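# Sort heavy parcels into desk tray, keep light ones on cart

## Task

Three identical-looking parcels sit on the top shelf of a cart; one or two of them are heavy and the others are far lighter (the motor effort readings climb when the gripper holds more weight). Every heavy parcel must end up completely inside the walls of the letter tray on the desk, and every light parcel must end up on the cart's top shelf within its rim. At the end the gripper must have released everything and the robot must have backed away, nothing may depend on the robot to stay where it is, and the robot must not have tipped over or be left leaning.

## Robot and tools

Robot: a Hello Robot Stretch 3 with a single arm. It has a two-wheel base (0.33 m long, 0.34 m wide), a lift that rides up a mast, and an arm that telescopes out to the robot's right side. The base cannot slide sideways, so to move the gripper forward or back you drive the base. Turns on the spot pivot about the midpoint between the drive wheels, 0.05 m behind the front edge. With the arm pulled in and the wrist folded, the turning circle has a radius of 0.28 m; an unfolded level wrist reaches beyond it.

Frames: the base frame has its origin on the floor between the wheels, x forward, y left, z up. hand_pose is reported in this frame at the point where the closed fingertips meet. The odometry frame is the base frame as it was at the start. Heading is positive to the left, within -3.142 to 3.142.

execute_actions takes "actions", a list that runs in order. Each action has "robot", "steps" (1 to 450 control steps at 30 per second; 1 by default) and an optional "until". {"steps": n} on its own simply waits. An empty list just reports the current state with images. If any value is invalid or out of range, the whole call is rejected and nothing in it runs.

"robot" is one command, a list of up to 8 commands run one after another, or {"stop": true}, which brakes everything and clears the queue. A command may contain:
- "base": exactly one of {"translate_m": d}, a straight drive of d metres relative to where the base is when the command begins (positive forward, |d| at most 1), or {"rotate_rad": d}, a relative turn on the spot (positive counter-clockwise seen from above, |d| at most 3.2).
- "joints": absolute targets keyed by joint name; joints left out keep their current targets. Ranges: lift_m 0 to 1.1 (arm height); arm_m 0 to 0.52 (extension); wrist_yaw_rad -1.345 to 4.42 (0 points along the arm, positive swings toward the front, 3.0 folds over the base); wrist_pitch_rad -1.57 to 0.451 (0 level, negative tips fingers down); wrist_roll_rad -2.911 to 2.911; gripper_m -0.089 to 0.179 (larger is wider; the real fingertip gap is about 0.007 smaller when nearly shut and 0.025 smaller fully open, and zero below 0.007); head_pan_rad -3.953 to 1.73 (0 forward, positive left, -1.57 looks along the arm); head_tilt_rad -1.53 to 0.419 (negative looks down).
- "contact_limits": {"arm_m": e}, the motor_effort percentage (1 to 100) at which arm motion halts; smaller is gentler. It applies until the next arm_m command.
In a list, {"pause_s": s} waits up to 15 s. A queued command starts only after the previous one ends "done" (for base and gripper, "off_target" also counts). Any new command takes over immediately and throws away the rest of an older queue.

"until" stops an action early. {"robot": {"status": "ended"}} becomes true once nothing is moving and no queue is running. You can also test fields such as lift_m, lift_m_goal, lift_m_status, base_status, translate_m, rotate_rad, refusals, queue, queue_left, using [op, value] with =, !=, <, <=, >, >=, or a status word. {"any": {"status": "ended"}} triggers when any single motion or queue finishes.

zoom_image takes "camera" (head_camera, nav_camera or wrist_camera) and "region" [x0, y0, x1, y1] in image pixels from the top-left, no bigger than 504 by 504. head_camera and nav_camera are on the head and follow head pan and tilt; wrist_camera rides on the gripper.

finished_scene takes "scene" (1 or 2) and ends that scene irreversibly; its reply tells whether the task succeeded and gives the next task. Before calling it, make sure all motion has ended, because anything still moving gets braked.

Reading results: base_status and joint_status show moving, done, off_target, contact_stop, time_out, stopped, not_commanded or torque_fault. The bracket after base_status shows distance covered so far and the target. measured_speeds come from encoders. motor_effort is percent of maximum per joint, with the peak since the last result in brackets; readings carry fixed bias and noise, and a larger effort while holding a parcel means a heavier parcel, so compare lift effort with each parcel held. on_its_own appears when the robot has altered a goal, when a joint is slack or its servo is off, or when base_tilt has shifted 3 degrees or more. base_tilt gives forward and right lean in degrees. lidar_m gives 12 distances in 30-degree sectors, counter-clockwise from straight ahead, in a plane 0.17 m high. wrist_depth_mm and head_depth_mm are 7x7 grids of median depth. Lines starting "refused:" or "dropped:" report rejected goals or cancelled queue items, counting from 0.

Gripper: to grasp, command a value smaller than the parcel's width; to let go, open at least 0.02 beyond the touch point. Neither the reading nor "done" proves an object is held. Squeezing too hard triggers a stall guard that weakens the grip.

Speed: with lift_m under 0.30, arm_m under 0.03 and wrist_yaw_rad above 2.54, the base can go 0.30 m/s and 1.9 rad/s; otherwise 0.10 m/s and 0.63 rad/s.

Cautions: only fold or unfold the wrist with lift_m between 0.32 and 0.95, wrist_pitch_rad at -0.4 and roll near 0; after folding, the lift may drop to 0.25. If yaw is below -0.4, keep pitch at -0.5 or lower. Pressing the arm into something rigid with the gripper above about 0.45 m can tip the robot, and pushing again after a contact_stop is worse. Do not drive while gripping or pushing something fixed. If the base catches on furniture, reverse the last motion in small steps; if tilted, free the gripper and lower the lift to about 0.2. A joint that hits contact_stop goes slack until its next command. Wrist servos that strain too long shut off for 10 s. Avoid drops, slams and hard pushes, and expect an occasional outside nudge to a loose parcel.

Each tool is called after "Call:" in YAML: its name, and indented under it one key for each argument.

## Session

Call:
execute_actions:
  actions: []

Scene clock: 0.00 s.
robot.base_odometry: x=+0.000 y=+0.000 heading=+0.000 (m, m, rad; robot's odometry frame)
robot.turned_by_wheels: +0.000 (rad since the last result)
robot.turned_by_imu: +0.000 (rad since the last result)
robot.base_tilt: forward=+0.7 right=-0.9 (deg)
robot.lidar_m: 1.86 2.08 2.22 2.51 2.13 1.55 1.96 1.64 1.63 1.69 1.36 1.66
robot.head_depth_mm: 1630 1654 1662 1670 1692 1710 1737 / 1762 1778 1805 1813 1831 1842 1859 / 1899 1898 1956 1964 1979 2015 1987 / 2018 2089 2117 2140 2153 2172 2154 / 2168 2278 2312 2351 2383 2387 2267 / 2178 2549 2553 2617 2634 2672 2279 / 2175 2715 2736 2747 2825 2756 2274
robot.base_status: not_commanded
robot.joint_positions: lift_m=+0.401 arm_m=+0.001 wrist_yaw_rad=+2.895 wrist_pitch_rad=-0.376 wrist_roll_rad=-0.007 gripper_m=+0.037 head_pan_rad=-0.008 head_tilt_rad=+0.009
robot.joint_goals: lift_m=+0.401 arm_m=+0.001 wrist_yaw_rad=+2.895 wrist_pitch_rad=-0.376 wrist_roll_rad=-0.007 gripper_m=+0.037 head_pan_rad=-0.008 head_tilt_rad=+0.009
robot.joint_status: lift_m=not_commanded arm_m=not_commanded wrist_yaw_rad=not_commanded wrist_pitch_rad=not_commanded wrist_roll_rad=not_commanded gripper_m=not_commanded head_pan_rad=not_commanded head_tilt_rad=not_commanded
robot.measured_speeds: translate_m=+0.000 rotate_rad=+0.000 lift_m=+0.000 arm_m=+0.000 wrist_yaw_rad=+0.000 wrist_pitch_rad=+0.000 wrist_roll_rad=+0.000 head_pan_rad=+0.000 head_tilt_rad=+0.000
robot: refusals=0 queue=idle queue_left=0
robot.motor_effort: left_wheel=+0 right_wheel=+1 lift_m=+27 arm_m=-1 wrist_yaw_rad=+0 wrist_pitch_rad=+6 wrist_roll_rad=+0 gripper_m=+0 head_pan_rad=+0 head_tilt_rad=+1 (%)
robot.hand_pose: x=+0.0348 y=+0.0762 z=+0.4235 quat_wxyz=(+0.217, +0.703, +0.046, +0.676) (m; robot's base frame)
robot.wrist_depth_mm: - - - - - - - / - - - - - - - / - - - - - - - / 946 - 953 951 958 941 932 / 787 - 816 771 785 774 766 / 657 644 - 653 652 644 648 / 570 567 567 563 564 556 558
pictures: head_camera (sideways: a quarter turn clockwise sets it upright), nav_camera (sideways: a quarter turn counterclockwise sets it upright), wrist_camera
Images, in order (width x height): head_camera 896x504, nav_camera 672x504, wrist_camera 644x364.

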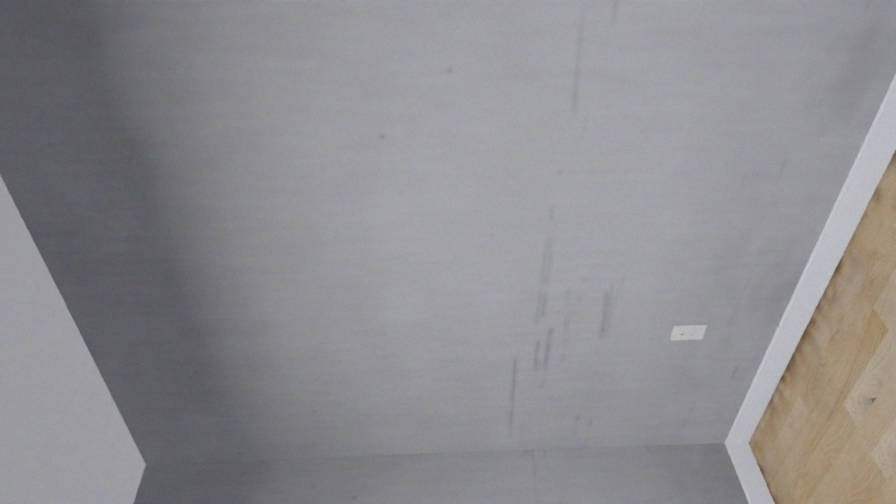

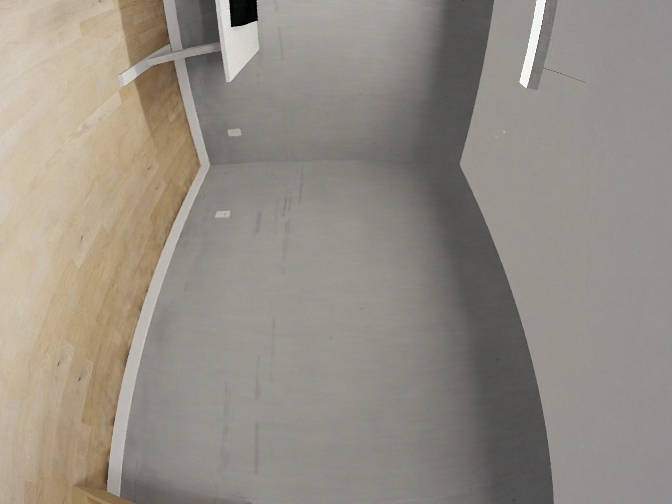

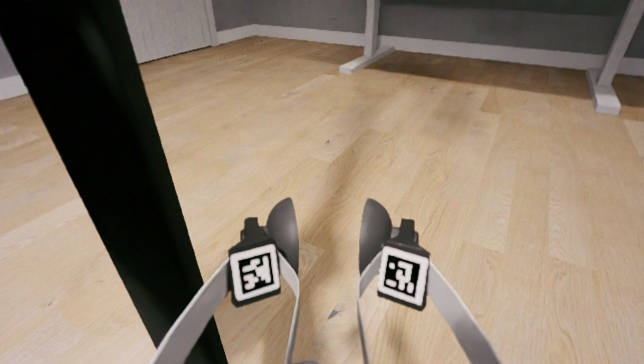

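Call:
execute_actions:
  actions:
    - {"robot": {"joints": {"lift_m": 0.29, "head_pan_rad": -2.1, "head_tilt_rad": -0.35}}, "steps": 100, "until": {"robot": {"status": "ended"}}}

Scene clock: 48.83 s.
robot.base_odometry: x=+0.000 y=+0.000 heading=+0.000 (m, m, rad; robot's odometry frame)
robot.turned_by_wheels: +0.000 (rad since the last result)
robot.turned_by_imu: -0.001 (rad since the last result)
robot.base_tilt: forward=+0.8 right=-0.9 (deg)
robot.lidar_m: 1.86 2.08 2.23 2.51 2.13 1.55 1.97 1.64 1.63 1.69 1.36 1.65
robot.head_depth_mm: 1874 2008 1779 1633 1784 1796 1462 / 1914 2030 1734 1659 1809 1798 1456 / 1941 2065 1816 1703 1856 1783 1462 / 1979 2119 1842 1747 1882 1798 1465 / 2006 2160 1838 1765 1935 1805 1472 / 2061 2196 2347 2557 2375 1825 1470 / 2088 2243 2386 2604 2351 1823 1478
robot.base_status: not_commanded
robot.joint_positions: lift_m=+0.291 arm_m=+0.001 wrist_yaw_rad=+2.895 wrist_pitch_rad=-0.376 wrist_roll_rad=-0.007 gripper_m=+0.037 head_pan_rad=-2.093 head_tilt_rad=-0.345
robot.joint_goals: lift_m=+0.290 arm_m=+0.001 wrist_yaw_rad=+2.895 wrist_pitch_rad=-0.376 wrist_roll_rad=-0.007 gripper_m=+0.037 head_pan_rad=-2.100 head_tilt_rad=-0.350
robot.joint_status: lift_m=done arm_m=not_commanded wrist_yaw_rad=not_commanded wrist_pitch_rad=not_commanded wrist_roll_rad=not_commanded gripper_m=not_commanded head_pan_rad=done head_tilt_rad=done
robot.measured_speeds: translate_m=+0.000 rotate_rad=+0.000 lift_m=+0.000 arm_m=+0.000 wrist_yaw_rad=+0.000 wrist_pitch_rad=+0.000 wrist_roll_rad=+0.000 head_pan_rad=+0.000 head_tilt_rad=+0.000
robot: refusals=0 queue=done queue_left=0
robot.motor_effort: left_wheel=+1(1) right_wheel=+1(1) lift_m=+15(27) arm_m=-2(2) wrist_yaw_rad=+0(0) wrist_pitch_rad=+6(6) wrist_roll_rad=+0(0) gripper_m=+0(1) head_pan_rad=-2(27) head_tilt_rad=-3(20) (%)
robot.hand_pose: x=+0.0348 y=+0.0761 z=+0.3128 quat_wxyz=(+0.217, +0.703, +0.047, +0.676) (m; robot's base frame)
robot.wrist_depth_mm: - - - - - - - / - - - - - - - / - - - - - - - / 761 - 770 770 759 755 754 / 627 - 645 621 627 616 616 / 530 521 - 520 514 526 524 / 456 469 - 443 454 443 443
pictures: head_camera (sideways: a quarter turn clockwise sets it upright), nav_camera (sideways: a quarter turn counterclockwise sets it upright), wrist_camera
Images, in order (width x height): head_camera 896x504, nav_camera 672x504, wrist_camera 644x364.

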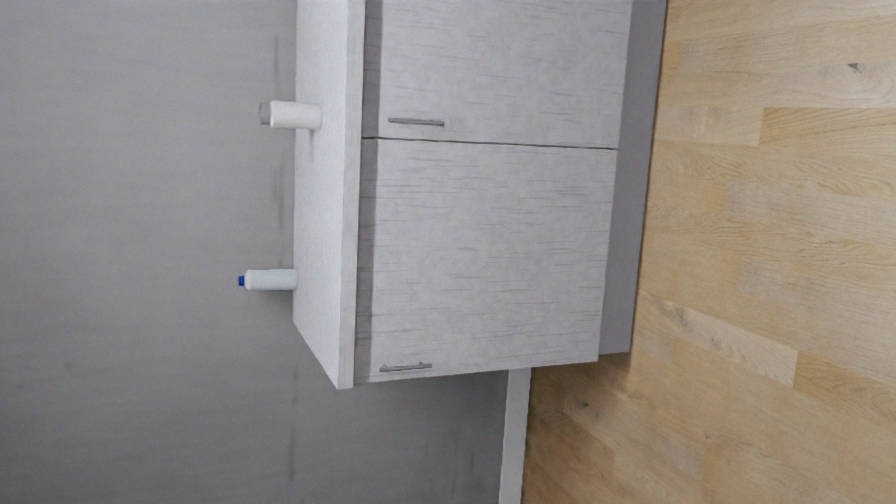

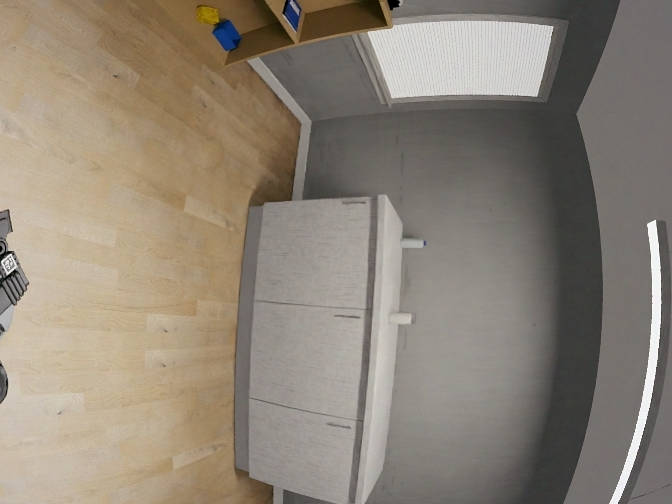

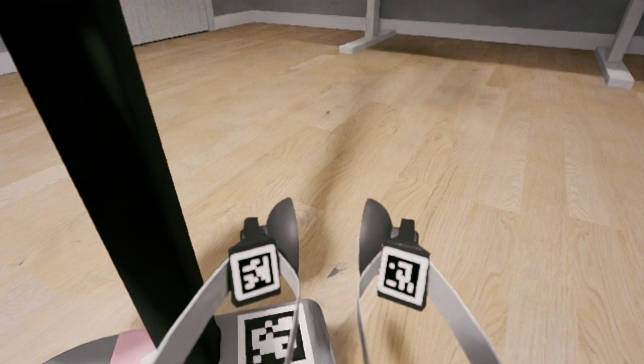

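Call:
execute_actions:
  actions:
    - {"robot": {"joints": {"head_pan_rad": -3.55, "head_tilt_rad": -0.4}}, "steps": 100, "until": {"robot": {"status": "ended"}}}

Scene clock: 58.50 s.
robot.base_odometry: x=+0.000 y=+0.000 heading=+0.000 (m, m, rad; robot's odometry frame)
robot.turned_by_wheels: +0.000 (rad since the last result)
robot.turned_by_imu: -0.001 (rad since the last result)
robot.base_tilt: forward=+0.7 right=-0.9 (deg)
robot.lidar_m: 1.86 2.09 2.22 2.52 2.13 1.55 1.96 1.64 1.63 1.69 1.36 1.65
robot.head_depth_mm: 1758 1891 2013 2164 2164 1706 1406 / 1828 1957 2065 2231 2075 1701 1406 / 1869 1991 2119 1903 2021 1691 1407 / 1932 2051 2152 2027 2012 1699 1398 / 1983 2126 2276 2502 2087 1716 1412 / 2044 2186 2402 2604 2189 1721 1413 / 2105 2266 2459 2714 2179 1718 1410
robot.base_status: not_commanded
robot.joint_positions: lift_m=+0.291 arm_m=+0.001 wrist_yaw_rad=+2.895 wrist_pitch_rad=-0.376 wrist_roll_rad=-0.007 gripper_m=+0.037 head_pan_rad=-3.543 head_tilt_rad=-0.395
robot.joint_goals: lift_m=+0.290 arm_m=+0.001 wrist_yaw_rad=+2.895 wrist_pitch_rad=-0.376 wrist_roll_rad=-0.007 gripper_m=+0.037 head_pan_rad=-3.550 head_tilt_rad=-0.400
robot.joint_status: lift_m=done arm_m=not_commanded wrist_yaw_rad=not_commanded wrist_pitch_rad=not_commanded wrist_roll_rad=not_commanded gripper_m=not_commanded head_pan_rad=done head_tilt_rad=done
robot.measured_speeds: translate_m=+0.000 rotate_rad=+0.000 lift_m=+0.000 arm_m=+0.000 wrist_yaw_rad=+0.000 wrist_pitch_rad=+0.000 wrist_roll_rad=+0.000 head_pan_rad=+0.000 head_tilt_rad=+0.000
robot: refusals=0 queue=done queue_left=0
robot.motor_effort: left_wheel=+0(1) right_wheel=+1(1) lift_m=+14(14) arm_m=-2(1) wrist_yaw_rad=+1(0) wrist_pitch_rad=+6(6) wrist_roll_rad=+0(0) gripper_m=+0(0) head_pan_rad=-2(27) head_tilt_rad=-3(9) (%)
robot.hand_pose: x=+0.0348 y=+0.0761 z=+0.3128 quat_wxyz=(+0.217, +0.703, +0.047, +0.676) (m; robot's base frame)
robot.wrist_depth_mm: - - - - - - - / - - - - - - - / - - - - - - - / 773 - 773 744 771 753 754 / 624 - 651 613 626 621 609 / 526 515 - 525 510 517 514 / 454 465 - 444 447 445 444
pictures: head_camera (sideways: a quarter turn clockwise sets it upright), nav_camera (sideways: a quarter turn counterclockwise sets it upright), wrist_camera
Images, in order (width x height): head_camera 896x504, nav_camera 672x504, wrist_camera 644x364.

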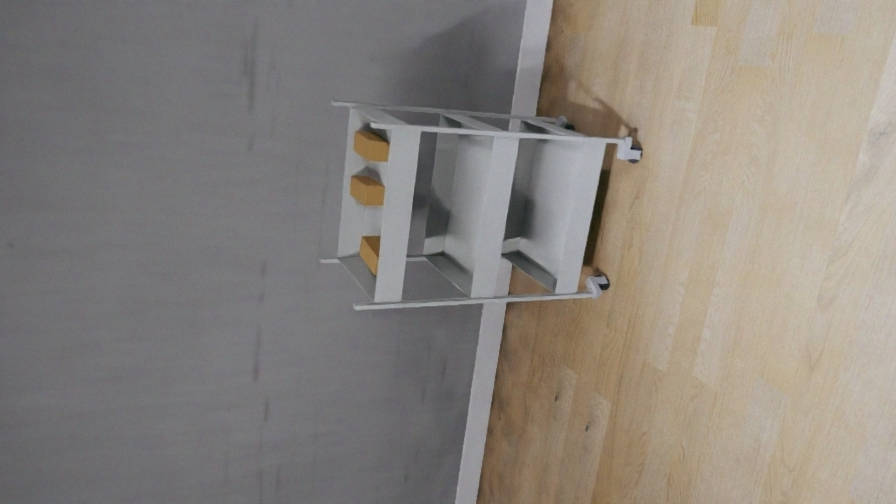

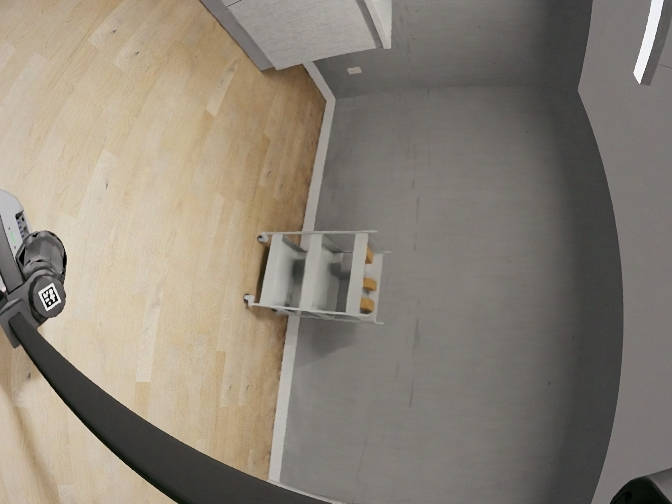

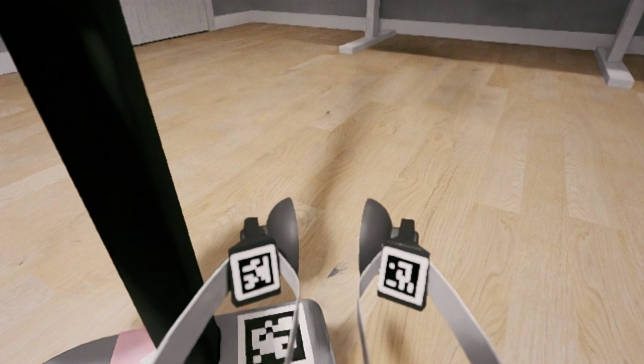

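Call:
zoom_image:
  camera: "head_camera"
  region: [300, 80, 660, 330]

Call:
zoom_image:
  camera: "head_camera"
  region: [310, 90, 440, 320]

Region (300, 80, 660, 330) of head_camera's 896x504 image, scaled by 1.400, with more detail than that image has; it fills the top 350 rows of this view, and the rest is white.

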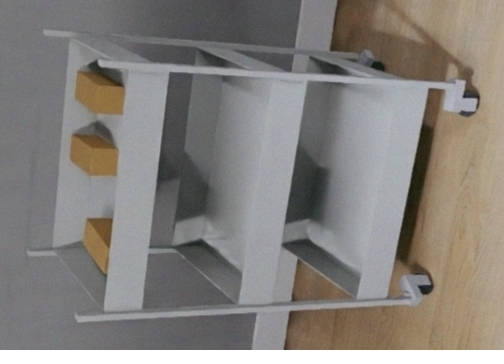

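Region (310, 90, 440, 320) of head_camera's 896x504 image, scaled by 2.191, with more detail than that image has; it fills the left 285 columns of this view, and the rest is white.

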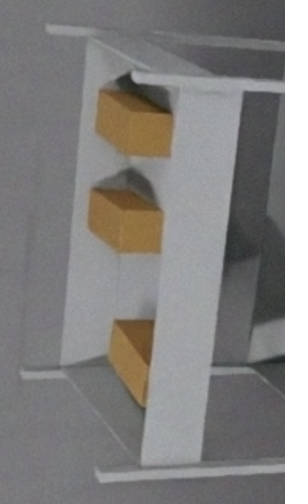

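Call:
zoom_image:
  camera: "head_camera"
  region: [335, 115, 405, 215]

Call:
zoom_image:
  camera: "head_camera"
  region: [335, 205, 405, 305]

Region (335, 115, 405, 215) of head_camera's 896x504 image, scaled by 5.040, with more detail than that image has; it fills the left 353 columns of this view, and the rest is white.

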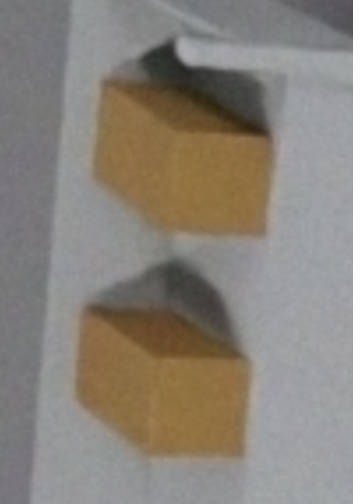

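Region (335, 205, 405, 305) of head_camera's 896x504 image, scaled by 5.040, with more detail than that image has; it fills the left 353 columns of this view, and the rest is white.

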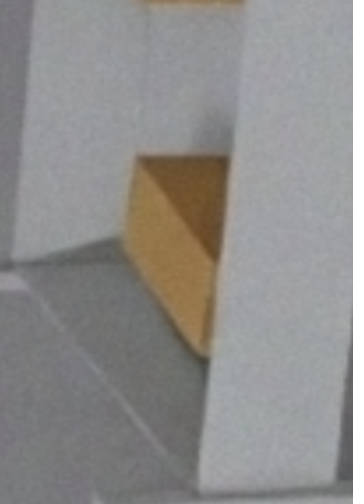

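Call:
execute_actions:
  actions:
    - {"robot": {"base": {"rotate_rad": -0.656}, "joints": {"head_pan_rad": -2.8, "head_tilt_rad": -0.65, "gripper_m": 0.092}}, "steps": 100, "until": {"robot": {"base_status": ["!=", "moving"]}}}
    - {"robot": {"base": {"translate_m": -0.85}}, "steps": 300, "until": {"robot": {"status": "ended"}}}

Scene clock: 184.60 s.
robot.base_odometry: x=-0.674 y=+0.518 heading=-0.656 (m, m, rad; robot's odometry frame)
robot.turned_by_wheels: -0.656 (rad since the last result)
robot.turned_by_imu: -0.660 (rad since the last result)
robot.base_tilt: forward=+0.7 right=-0.9 (deg)
robot.lidar_m: 2.20 2.66 2.46 2.13 1.68 1.30 0.69 0.74 1.97 1.57 1.67 2.39
robot.head_depth_mm: 1080 1180 1312 1484 1614 1389 1214 / 1107 1228 1297 1275 1569 1388 1211 / 1148 1271 1158 1009 1172 1323 1210 / 1191 1339 1200 1046 1206 1343 1214 / 1230 1395 1208 1084 1314 1360 1218 / 1292 1461 1603 1137 1551 1408 1220 / 1339 1520 1738 1965 1661 1405 1223
robot.base_status: done (translate_m -0.8500 of -0.8500)
robot.joint_positions: lift_m=+0.291 arm_m=+0.001 wrist_yaw_rad=+2.895 wrist_pitch_rad=-0.376 wrist_roll_rad=-0.007 gripper_m=+0.092 head_pan_rad=-2.807 head_tilt_rad=-0.643
robot.joint_goals: lift_m=+0.290 arm_m=+0.001 wrist_yaw_rad=+2.895 wrist_pitch_rad=-0.376 wrist_roll_rad=-0.007 gripper_m=+0.092 head_pan_rad=-2.800 head_tilt_rad=-0.650
robot.joint_status: lift_m=done arm_m=not_commanded wrist_yaw_rad=not_commanded wrist_pitch_rad=not_commanded wrist_roll_rad=not_commanded gripper_m=done head_pan_rad=done head_tilt_rad=done
robot.measured_speeds: translate_m=+0.000 rotate_rad=+0.000 lift_m=+0.000 arm_m=+0.000 wrist_yaw_rad=+0.000 wrist_pitch_rad=+0.000 wrist_roll_rad=+0.000 head_pan_rad=+0.000 head_tilt_rad=+0.000
robot: refusals=0 queue=done queue_left=0
robot.motor_effort: left_wheel=+4(11) right_wheel=-4(10) lift_m=+15(14) arm_m=-1(2) wrist_yaw_rad=+0(0) wrist_pitch_rad=+6(6) wrist_roll_rad=+0(0) gripper_m=-1(98) head_pan_rad=+2(27) head_tilt_rad=-3(18) (%)
robot.hand_pose: x=+0.0348 y=+0.0761 z=+0.3128 quat_wxyz=(+0.217, +0.703, +0.047, +0.676) (m; robot's base frame)
robot.wrist_depth_mm: - - - - - - - / - - - - - - - / - - - - - - - / 772 - 768 759 759 749 751 / 627 - 649 627 604 610 612 / 523 518 518 523 518 532 515 / 457 - - 452 450 447 443
pictures: head_camera (sideways: a quarter turn clockwise sets it upright), nav_camera (sideways: a quarter turn counterclockwise sets it upright), wrist_camera
Images, in order (width x height): head_camera 896x504, nav_camera 672x504, wrist_camera 644x364.

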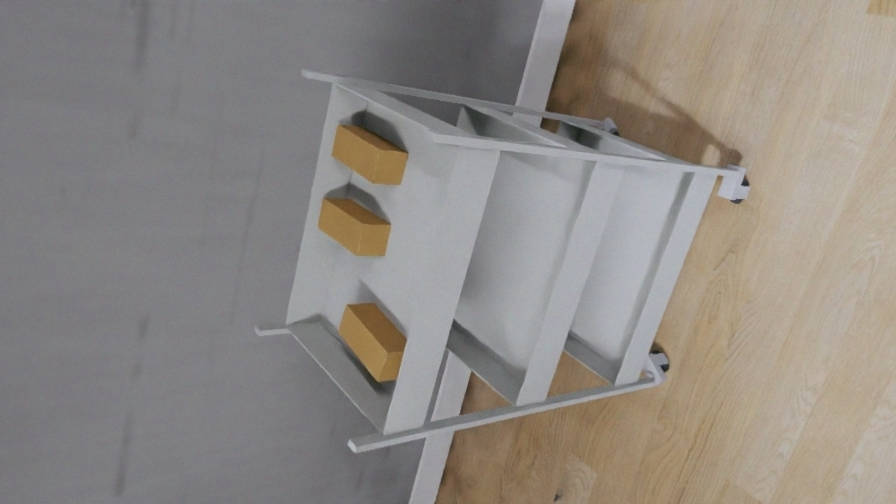

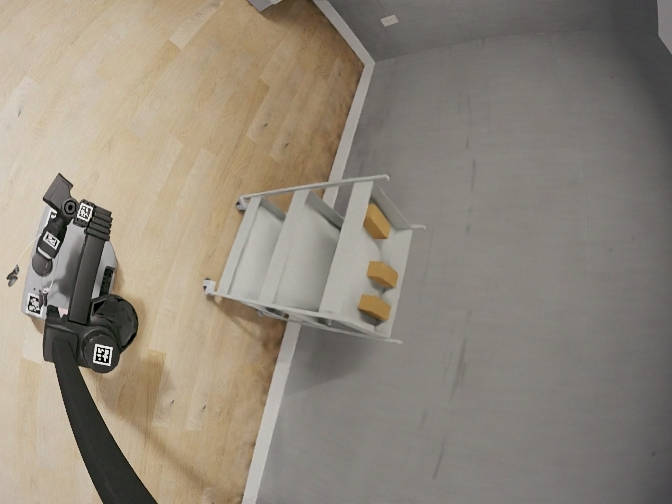

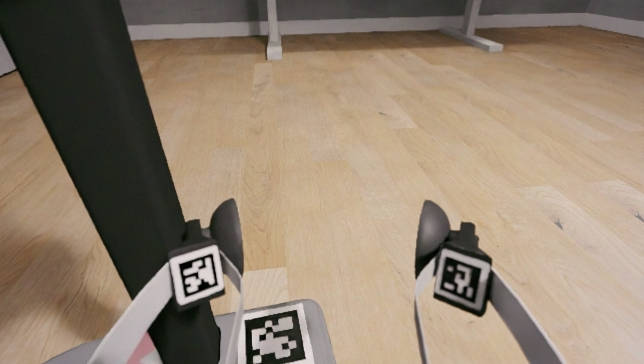

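Call:
zoom_image:
  camera: "head_camera"
  region: [290, 60, 460, 270]

Call:
zoom_image:
  camera: "head_camera"
  region: [245, 280, 445, 465]

Region (290, 60, 460, 270) of head_camera's 896x504 image, scaled by 2.400, with more detail than that image has; it fills the left 408 columns of this view, and the rest is white.

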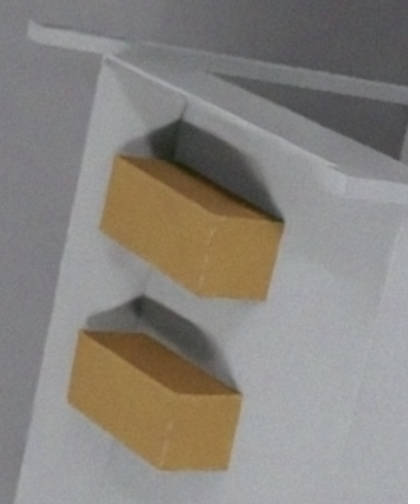

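Region (245, 280, 445, 465) of head_camera's 896x504 image, scaled by 2.520, with more detail than that image has; it fills the top 466 rows of this view, and the rest is white.

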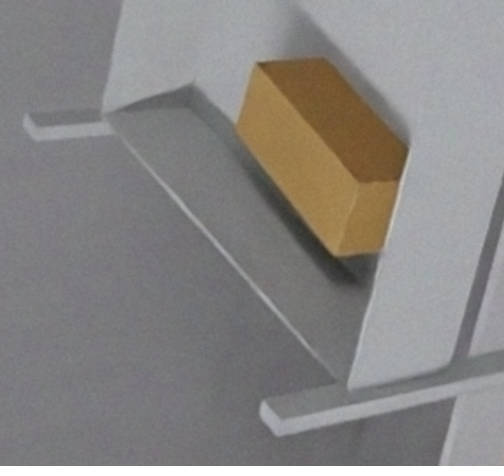

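Call:
execute_actions:
  actions:
    - {"robot": {"base": {"translate_m": -0.37}, "joints": {"lift_m": 0.89}}, "steps": 100, "until": {"robot": {"lift_m": [">=", 0.33]}}}
    - {"robot": {"joints": {"wrist_yaw_rad": -0.3, "arm_m": 0.25, "head_pan_rad": -1.57, "head_tilt_rad": -0.72}}, "steps": 150, "until": {"robot": {"wrist_yaw_rad": ["<=", 1.3]}}}
    - {"robot": {"joints": {"wrist_pitch_rad": -1.55}}, "steps": 150, "until": {"robot": {"wrist_pitch_rad": ["<=", -0.6]}}}
    - {"robot": {"joints": {"wrist_yaw_rad": -0.976}}, "steps": 200, "until": {"robot": {"base_status": ["!=", "moving"]}}}
    - {"robot": {"base": {"rotate_rad": -0.815}}, "steps": 200, "until": {"robot": {"lift_m": [">=", 0.83], "rotate_rad": ["<=", -0.2], "wrist_pitch_rad": ["<=", -1.5]}}}
    - {"robot": {"joints": {"arm_m": 0.495}}, "steps": 200, "until": {"robot": {"status": "ended"}}}

Scene clock: 313.37 s.
robot.base_odometry: x=-0.967 y=+0.744 heading=-1.471 (m, m, rad; robot's odometry frame)
robot.turned_by_wheels: -0.815 (rad since the last result)
robot.turned_by_imu: -0.819 (rad since the last result)
robot.base_tilt: forward=+0.7 right=-0.8 (deg)
robot.lidar_m: 1.83 2.56 2.88 2.69 2.62 1.64 1.02 0.90 0.33 0.38 1.80 1.55
robot.head_depth_mm: 881 959 - - 738 677 1145 / 960 - 1222 878 756 679 847 / 1017 1157 1237 880 757 911 1073 / 1141 - 1537 826 796 992 1158 / 1262 1453 1707 858 1011 1275 1185 / 1408 1650 1966 1820 1557 1345 1184 / 1602 1895 2210 1860 1573 1348 1187
robot.base_status: done (rotate_rad -0.8148 of -0.8150)
robot.joint_positions: lift_m=+0.889 arm_m=+0.495 wrist_yaw_rad=-0.974 wrist_pitch_rad=-1.545 wrist_roll_rad=-0.007 gripper_m=+0.092 head_pan_rad=-1.577 head_tilt_rad=-0.711
robot.joint_goals: lift_m=+0.890 arm_m=+0.495 wrist_yaw_rad=-0.976 wrist_pitch_rad=-1.550 wrist_roll_rad=-0.007 gripper_m=+0.092 head_pan_rad=-1.570 head_tilt_rad=-0.720
robot.joint_status: lift_m=done arm_m=done wrist_yaw_rad=done wrist_pitch_rad=done wrist_roll_rad=not_commanded gripper_m=done head_pan_rad=done head_tilt_rad=done
robot.measured_speeds: translate_m=+0.000 rotate_rad=+0.000 lift_m=+0.000 arm_m=+0.000 wrist_yaw_rad=+0.000 wrist_pitch_rad=+0.000 wrist_roll_rad=+0.000 head_pan_rad=+0.000 head_tilt_rad=+0.000
robot: refusals=0 queue=done queue_left=0
robot.motor_effort: left_wheel=+3(8) right_wheel=-3(9) lift_m=+38(43) arm_m=+0(0) wrist_yaw_rad=-3(5) wrist_pitch_rad=-2(7) wrist_roll_rad=+0(0) gripper_m=+0(0) head_pan_rad=+2(28) head_tilt_rad=-4(11) (%)
robot.hand_pose: x=-0.0070 y=-0.6297 z=+0.7714 quat_wxyz=(+0.219, +0.202, -0.677, -0.673) (m; robot's base frame)
robot.wrist_depth_mm: 859 827 246 247 245 198 236 / 875 871 252 250 252 251 249 / 882 903 259 209 260 257 256 / 926 908 267 216 266 265 263 / 950 967 277 223 273 272 272 / - - 281 283 282 276 272 / - - 270 249 239 238 236
pictures: head_camera (sideways: a quarter turn clockwise sets it upright), nav_camera (sideways: a quarter turn counterclockwise sets it upright), wrist_camera
Images, in order (width x height): head_camera 896x504, nav_camera 672x504, wrist_camera 644x364.

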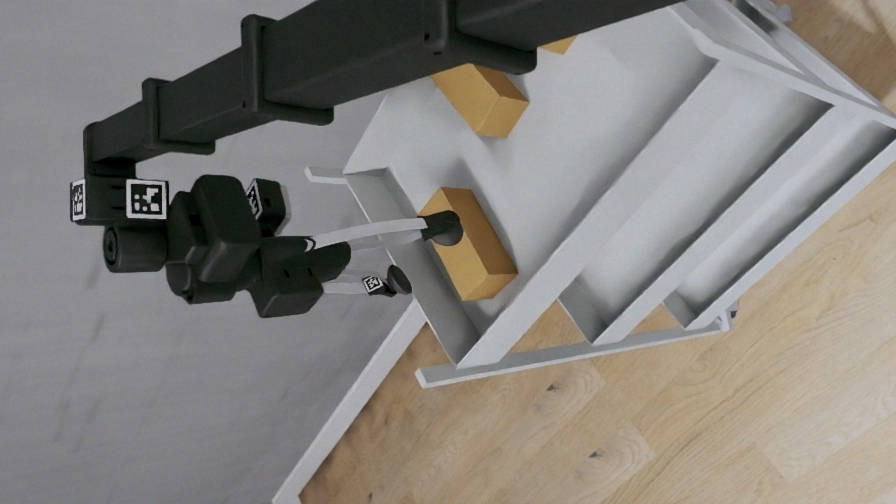

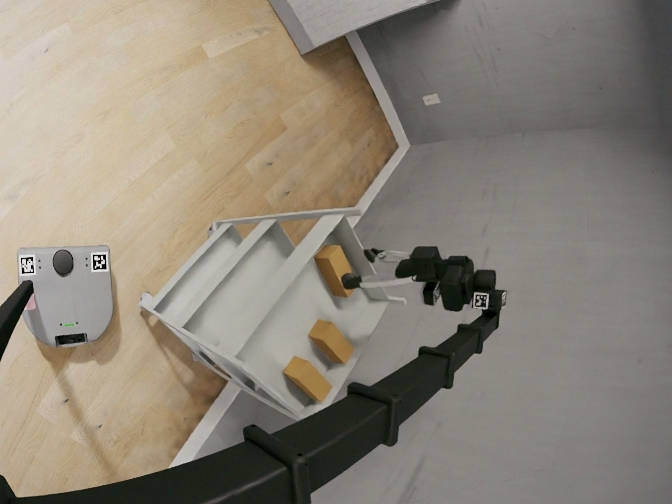

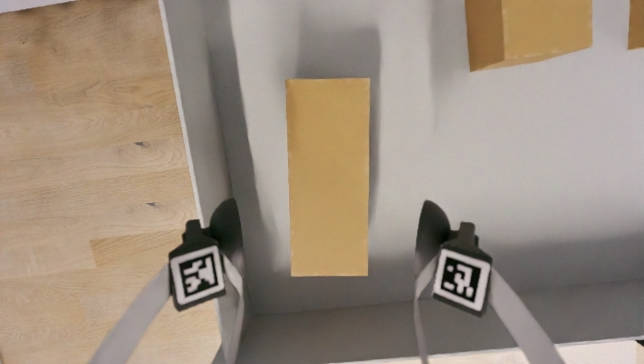

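Call:
zoom_image:
  camera: "wrist_camera"
  region: [160, 60, 500, 364]

Region (160, 60, 500, 364) of wrist_camera's 644x364 image, scaled by 1.482; it fills the top 451 rows of this view, and the rest is white.

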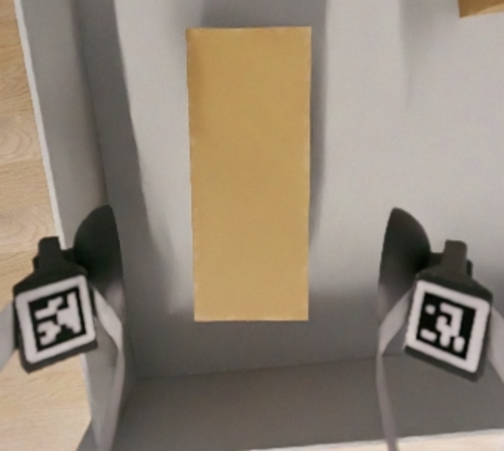

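Call:
execute_actions:
  actions: []

Scene clock: 369.10 s.
robot.base_odometry: x=-0.967 y=+0.744 heading=-1.471 (m, m, rad; robot's odometry frame)
robot.turned_by_wheels: +0.000 (rad since the last result)
robot.turned_by_imu: +0.000 (rad since the last result)
robot.base_tilt: forward=+0.7 right=-0.8 (deg)
robot.lidar_m: 1.83 2.57 2.89 2.69 2.62 1.64 1.02 0.90 0.33 0.38 1.80 1.55
robot.head_depth_mm: 887 960 - - 739 678 1140 / 949 - 1222 880 758 677 848 / 1021 1151 1242 882 756 910 1063 / 1141 - 1546 832 795 990 1161 / 1261 1444 1740 861 1004 1273 1185 / 1409 1642 1956 1808 1563 1346 1190 / 1611 1908 2220 1870 1567 1354 1187
robot.base_status: done (rotate_rad -0.8148 of -0.8150)
robot.joint_positions: lift_m=+0.889 arm_m=+0.495 wrist_yaw_rad=-0.974 wrist_pitch_rad=-1.545 wrist_roll_rad=-0.007 gripper_m=+0.092 head_pan_rad=-1.577 head_tilt_rad=-0.711
robot.joint_goals: lift_m=+0.890 arm_m=+0.495 wrist_yaw_rad=-0.976 wrist_pitch_rad=-1.550 wrist_roll_rad=-0.007 gripper_m=+0.092 head_pan_rad=-1.570 head_tilt_rad=-0.720
robot.joint_status: lift_m=done arm_m=done wrist_yaw_rad=done wrist_pitch_rad=done wrist_roll_rad=not_commanded gripper_m=done head_pan_rad=done head_tilt_rad=done
robot.measured_speeds: translate_m=+0.000 rotate_rad=+0.000 lift_m=+0.000 arm_m=+0.000 wrist_yaw_rad=+0.000 wrist_pitch_rad=+0.000 wrist_roll_rad=+0.000 head_pan_rad=+0.000 head_tilt_rad=+0.000
robot: refusals=0 queue=done queue_left=0
robot.motor_effort: left_wheel=+3(3) right_wheel=-3(3) lift_m=+38(38) arm_m=+0(1) wrist_yaw_rad=-3(3) wrist_pitch_rad=-2(2) wrist_roll_rad=+0(0) gripper_m=+0(0) head_pan_rad=+3(2) head_tilt_rad=-2(3) (%)
robot.hand_pose: x=-0.0070 y=-0.6297 z=+0.7714 quat_wxyz=(+0.219, +0.202, -0.677, -0.673) (m; robot's base frame)
robot.wrist_depth_mm: 858 851 248 248 245 198 236 / 883 887 253 251 252 251 250 / 900 907 259 209 258 256 256 / 931 930 267 217 266 264 262 / 955 960 275 222 274 272 272 / - - 283 283 281 277 275 / - - 270 249 240 238 235
pictures: head_camera (sideways: a quarter turn clockwise sets it upright), nav_camera (sideways: a quarter turn counterclockwise sets it upright), wrist_camera
Images, in order (width x height): head_camera 896x504, nav_camera 672x504, wrist_camera 644x364.

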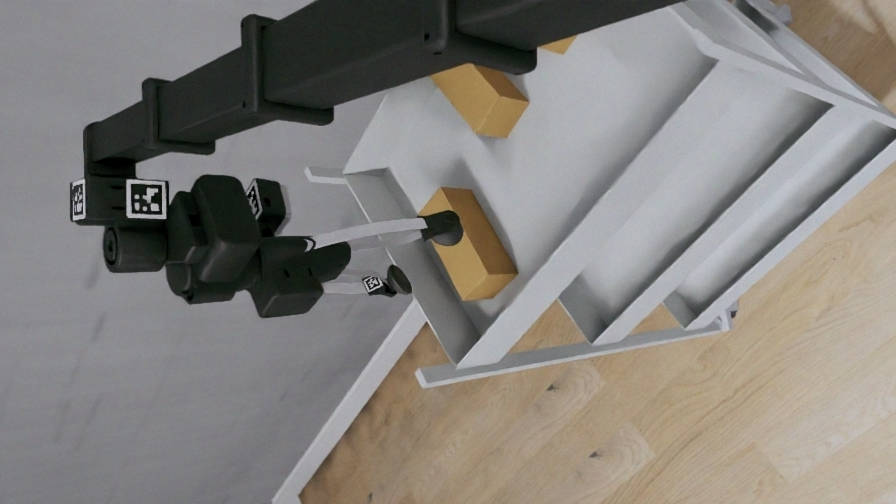

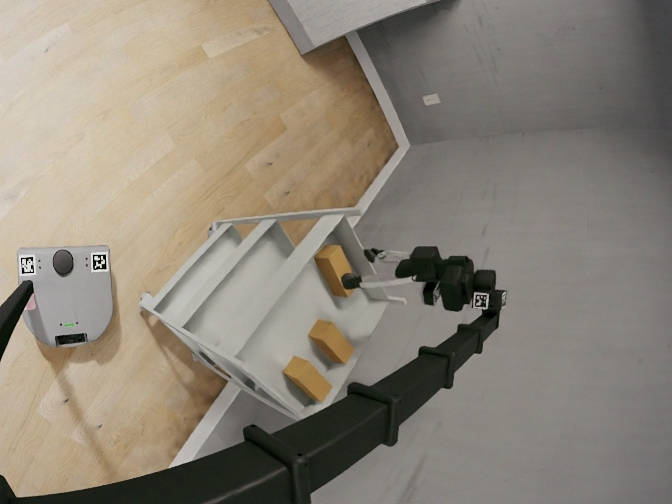

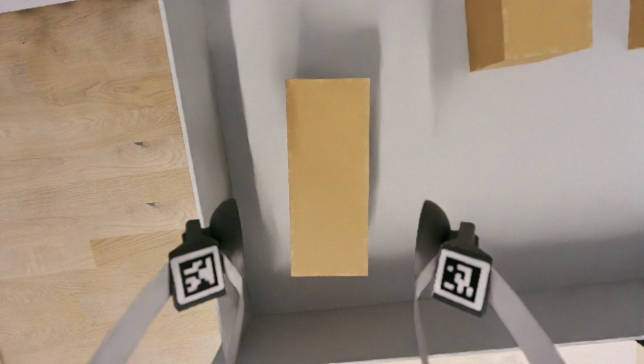

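Call:
execute_actions:
  actions:
    - {"robot": [{"base": {"rotate_rad": -0.0284}, "joints": {"lift_m": 0.811, "arm_m": 0.5074, "wrist_yaw_rad": -0.933}}, {"joints": {"gripper_m": 0.02}}, {"joints": {"lift_m": 0.828}}], "steps": 200, "until": {"robot": {"status": "ended"}}}

Scene clock: 381.27 s.
robot.base_odometry: x=-0.967 y=+0.744 heading=-1.499 (m, m, rad; robot's odometry frame)
robot.turned_by_wheels: -0.028 (rad since the last result)
robot.turned_by_imu: -0.029 (rad since the last result)
robot.base_tilt: forward=+0.8 right=-0.9 (deg)
robot.lidar_m: 1.80 2.56 2.88 2.69 2.62 1.72 1.04 0.91 0.33 0.38 1.89 1.55
robot.head_depth_mm: 870 954 1045 1104 - 678 1142 / 936 1022 - 807 749 664 857 / 1016 1131 1205 902 757 895 1044 / 1108 1233 - 827 797 971 1145 / 1219 1382 1674 859 1016 1234 1189 / 1353 1582 1874 1822 1525 1352 1188 / 1525 1795 2170 1868 1567 1351 1186
robot.base_status: done (rotate_rad -0.0282 of -0.0284)
robot.joint_positions: lift_m=+0.827 arm_m=+0.507 wrist_yaw_rad=-0.936 wrist_pitch_rad=-1.545 wrist_roll_rad=-0.007 gripper_m=+0.021 head_pan_rad=-1.577 head_tilt_rad=-0.711
robot.joint_goals: lift_m=+0.828 arm_m=+0.507 wrist_yaw_rad=-0.933 wrist_pitch_rad=-1.550 wrist_roll_rad=-0.007 gripper_m=+0.020 head_pan_rad=-1.570 head_tilt_rad=-0.720
robot.joint_status: lift_m=done arm_m=done wrist_yaw_rad=done wrist_pitch_rad=done wrist_roll_rad=not_commanded gripper_m=done head_pan_rad=done head_tilt_rad=done
robot.measured_speeds: translate_m=+0.000 rotate_rad=+0.000 lift_m=+0.000 arm_m=+0.000 wrist_yaw_rad=+0.000 wrist_pitch_rad=+0.000 wrist_roll_rad=+0.000 head_pan_rad=+0.000 head_tilt_rad=+0.000
robot: refusals=0 queue=done queue_left=0
robot.motor_effort: left_wheel=+3(11) right_wheel=-4(13) lift_m=+39(48) arm_m=+0(1) wrist_yaw_rad=+4(6) wrist_pitch_rad=-2(2) wrist_roll_rad=+0(0) gripper_m=-16(99) head_pan_rad=+3(2) head_tilt_rad=-3(3) (%)
robot.hand_pose: x=-0.0074 y=-0.6415 z=+0.7093 quat_wxyz=(+0.231, +0.214, -0.673, -0.669) (m; robot's base frame)
robot.wrist_depth_mm: 795 161 191 189 188 186 139 / 833 158 196 194 194 192 144 / 847 164 200 131 198 198 197 / 867 171 205 134 203 203 201 / 916 179 209 138 139 208 208 / 929 905 203 142 143 215 214 / 946 948 220 146 221 221 220
pictures: head_camera (sideways: a quarter turn clockwise sets it upright), nav_camera (sideways: a quarter turn counterclockwise sets it upright), wrist_camera
Images, in order (width x height): head_camera 896x504, nav_camera 672x504, wrist_camera 644x364.

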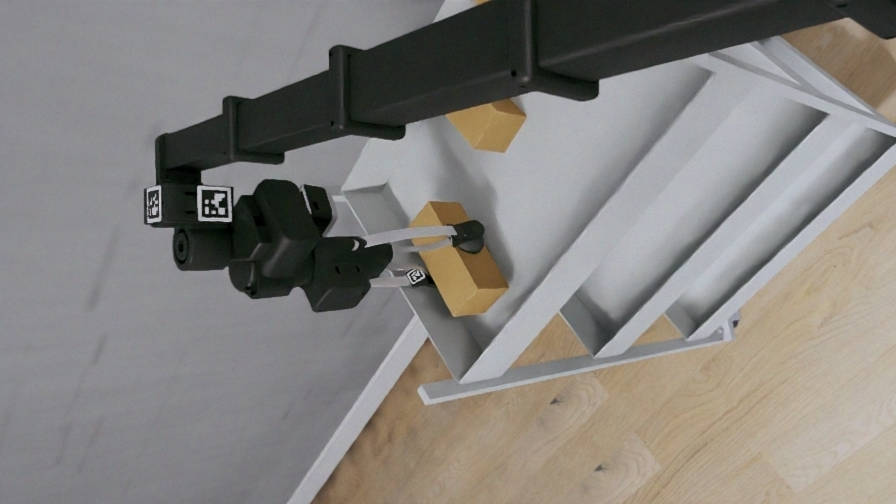

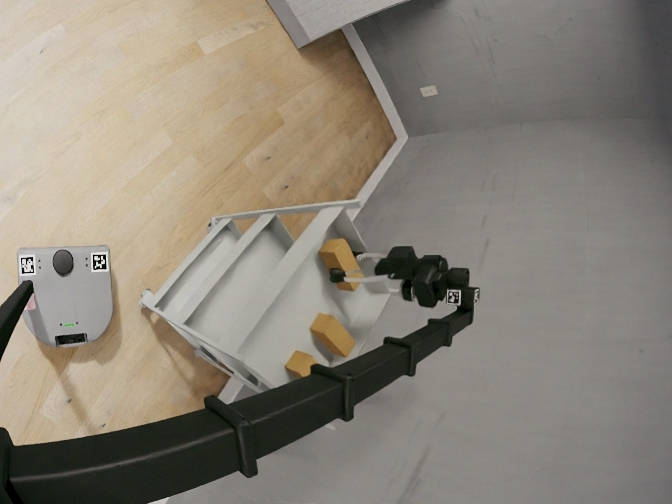

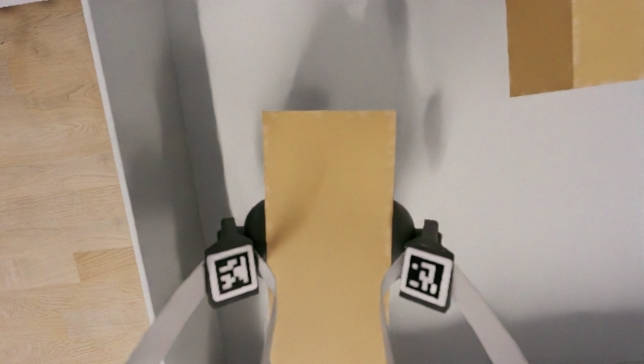

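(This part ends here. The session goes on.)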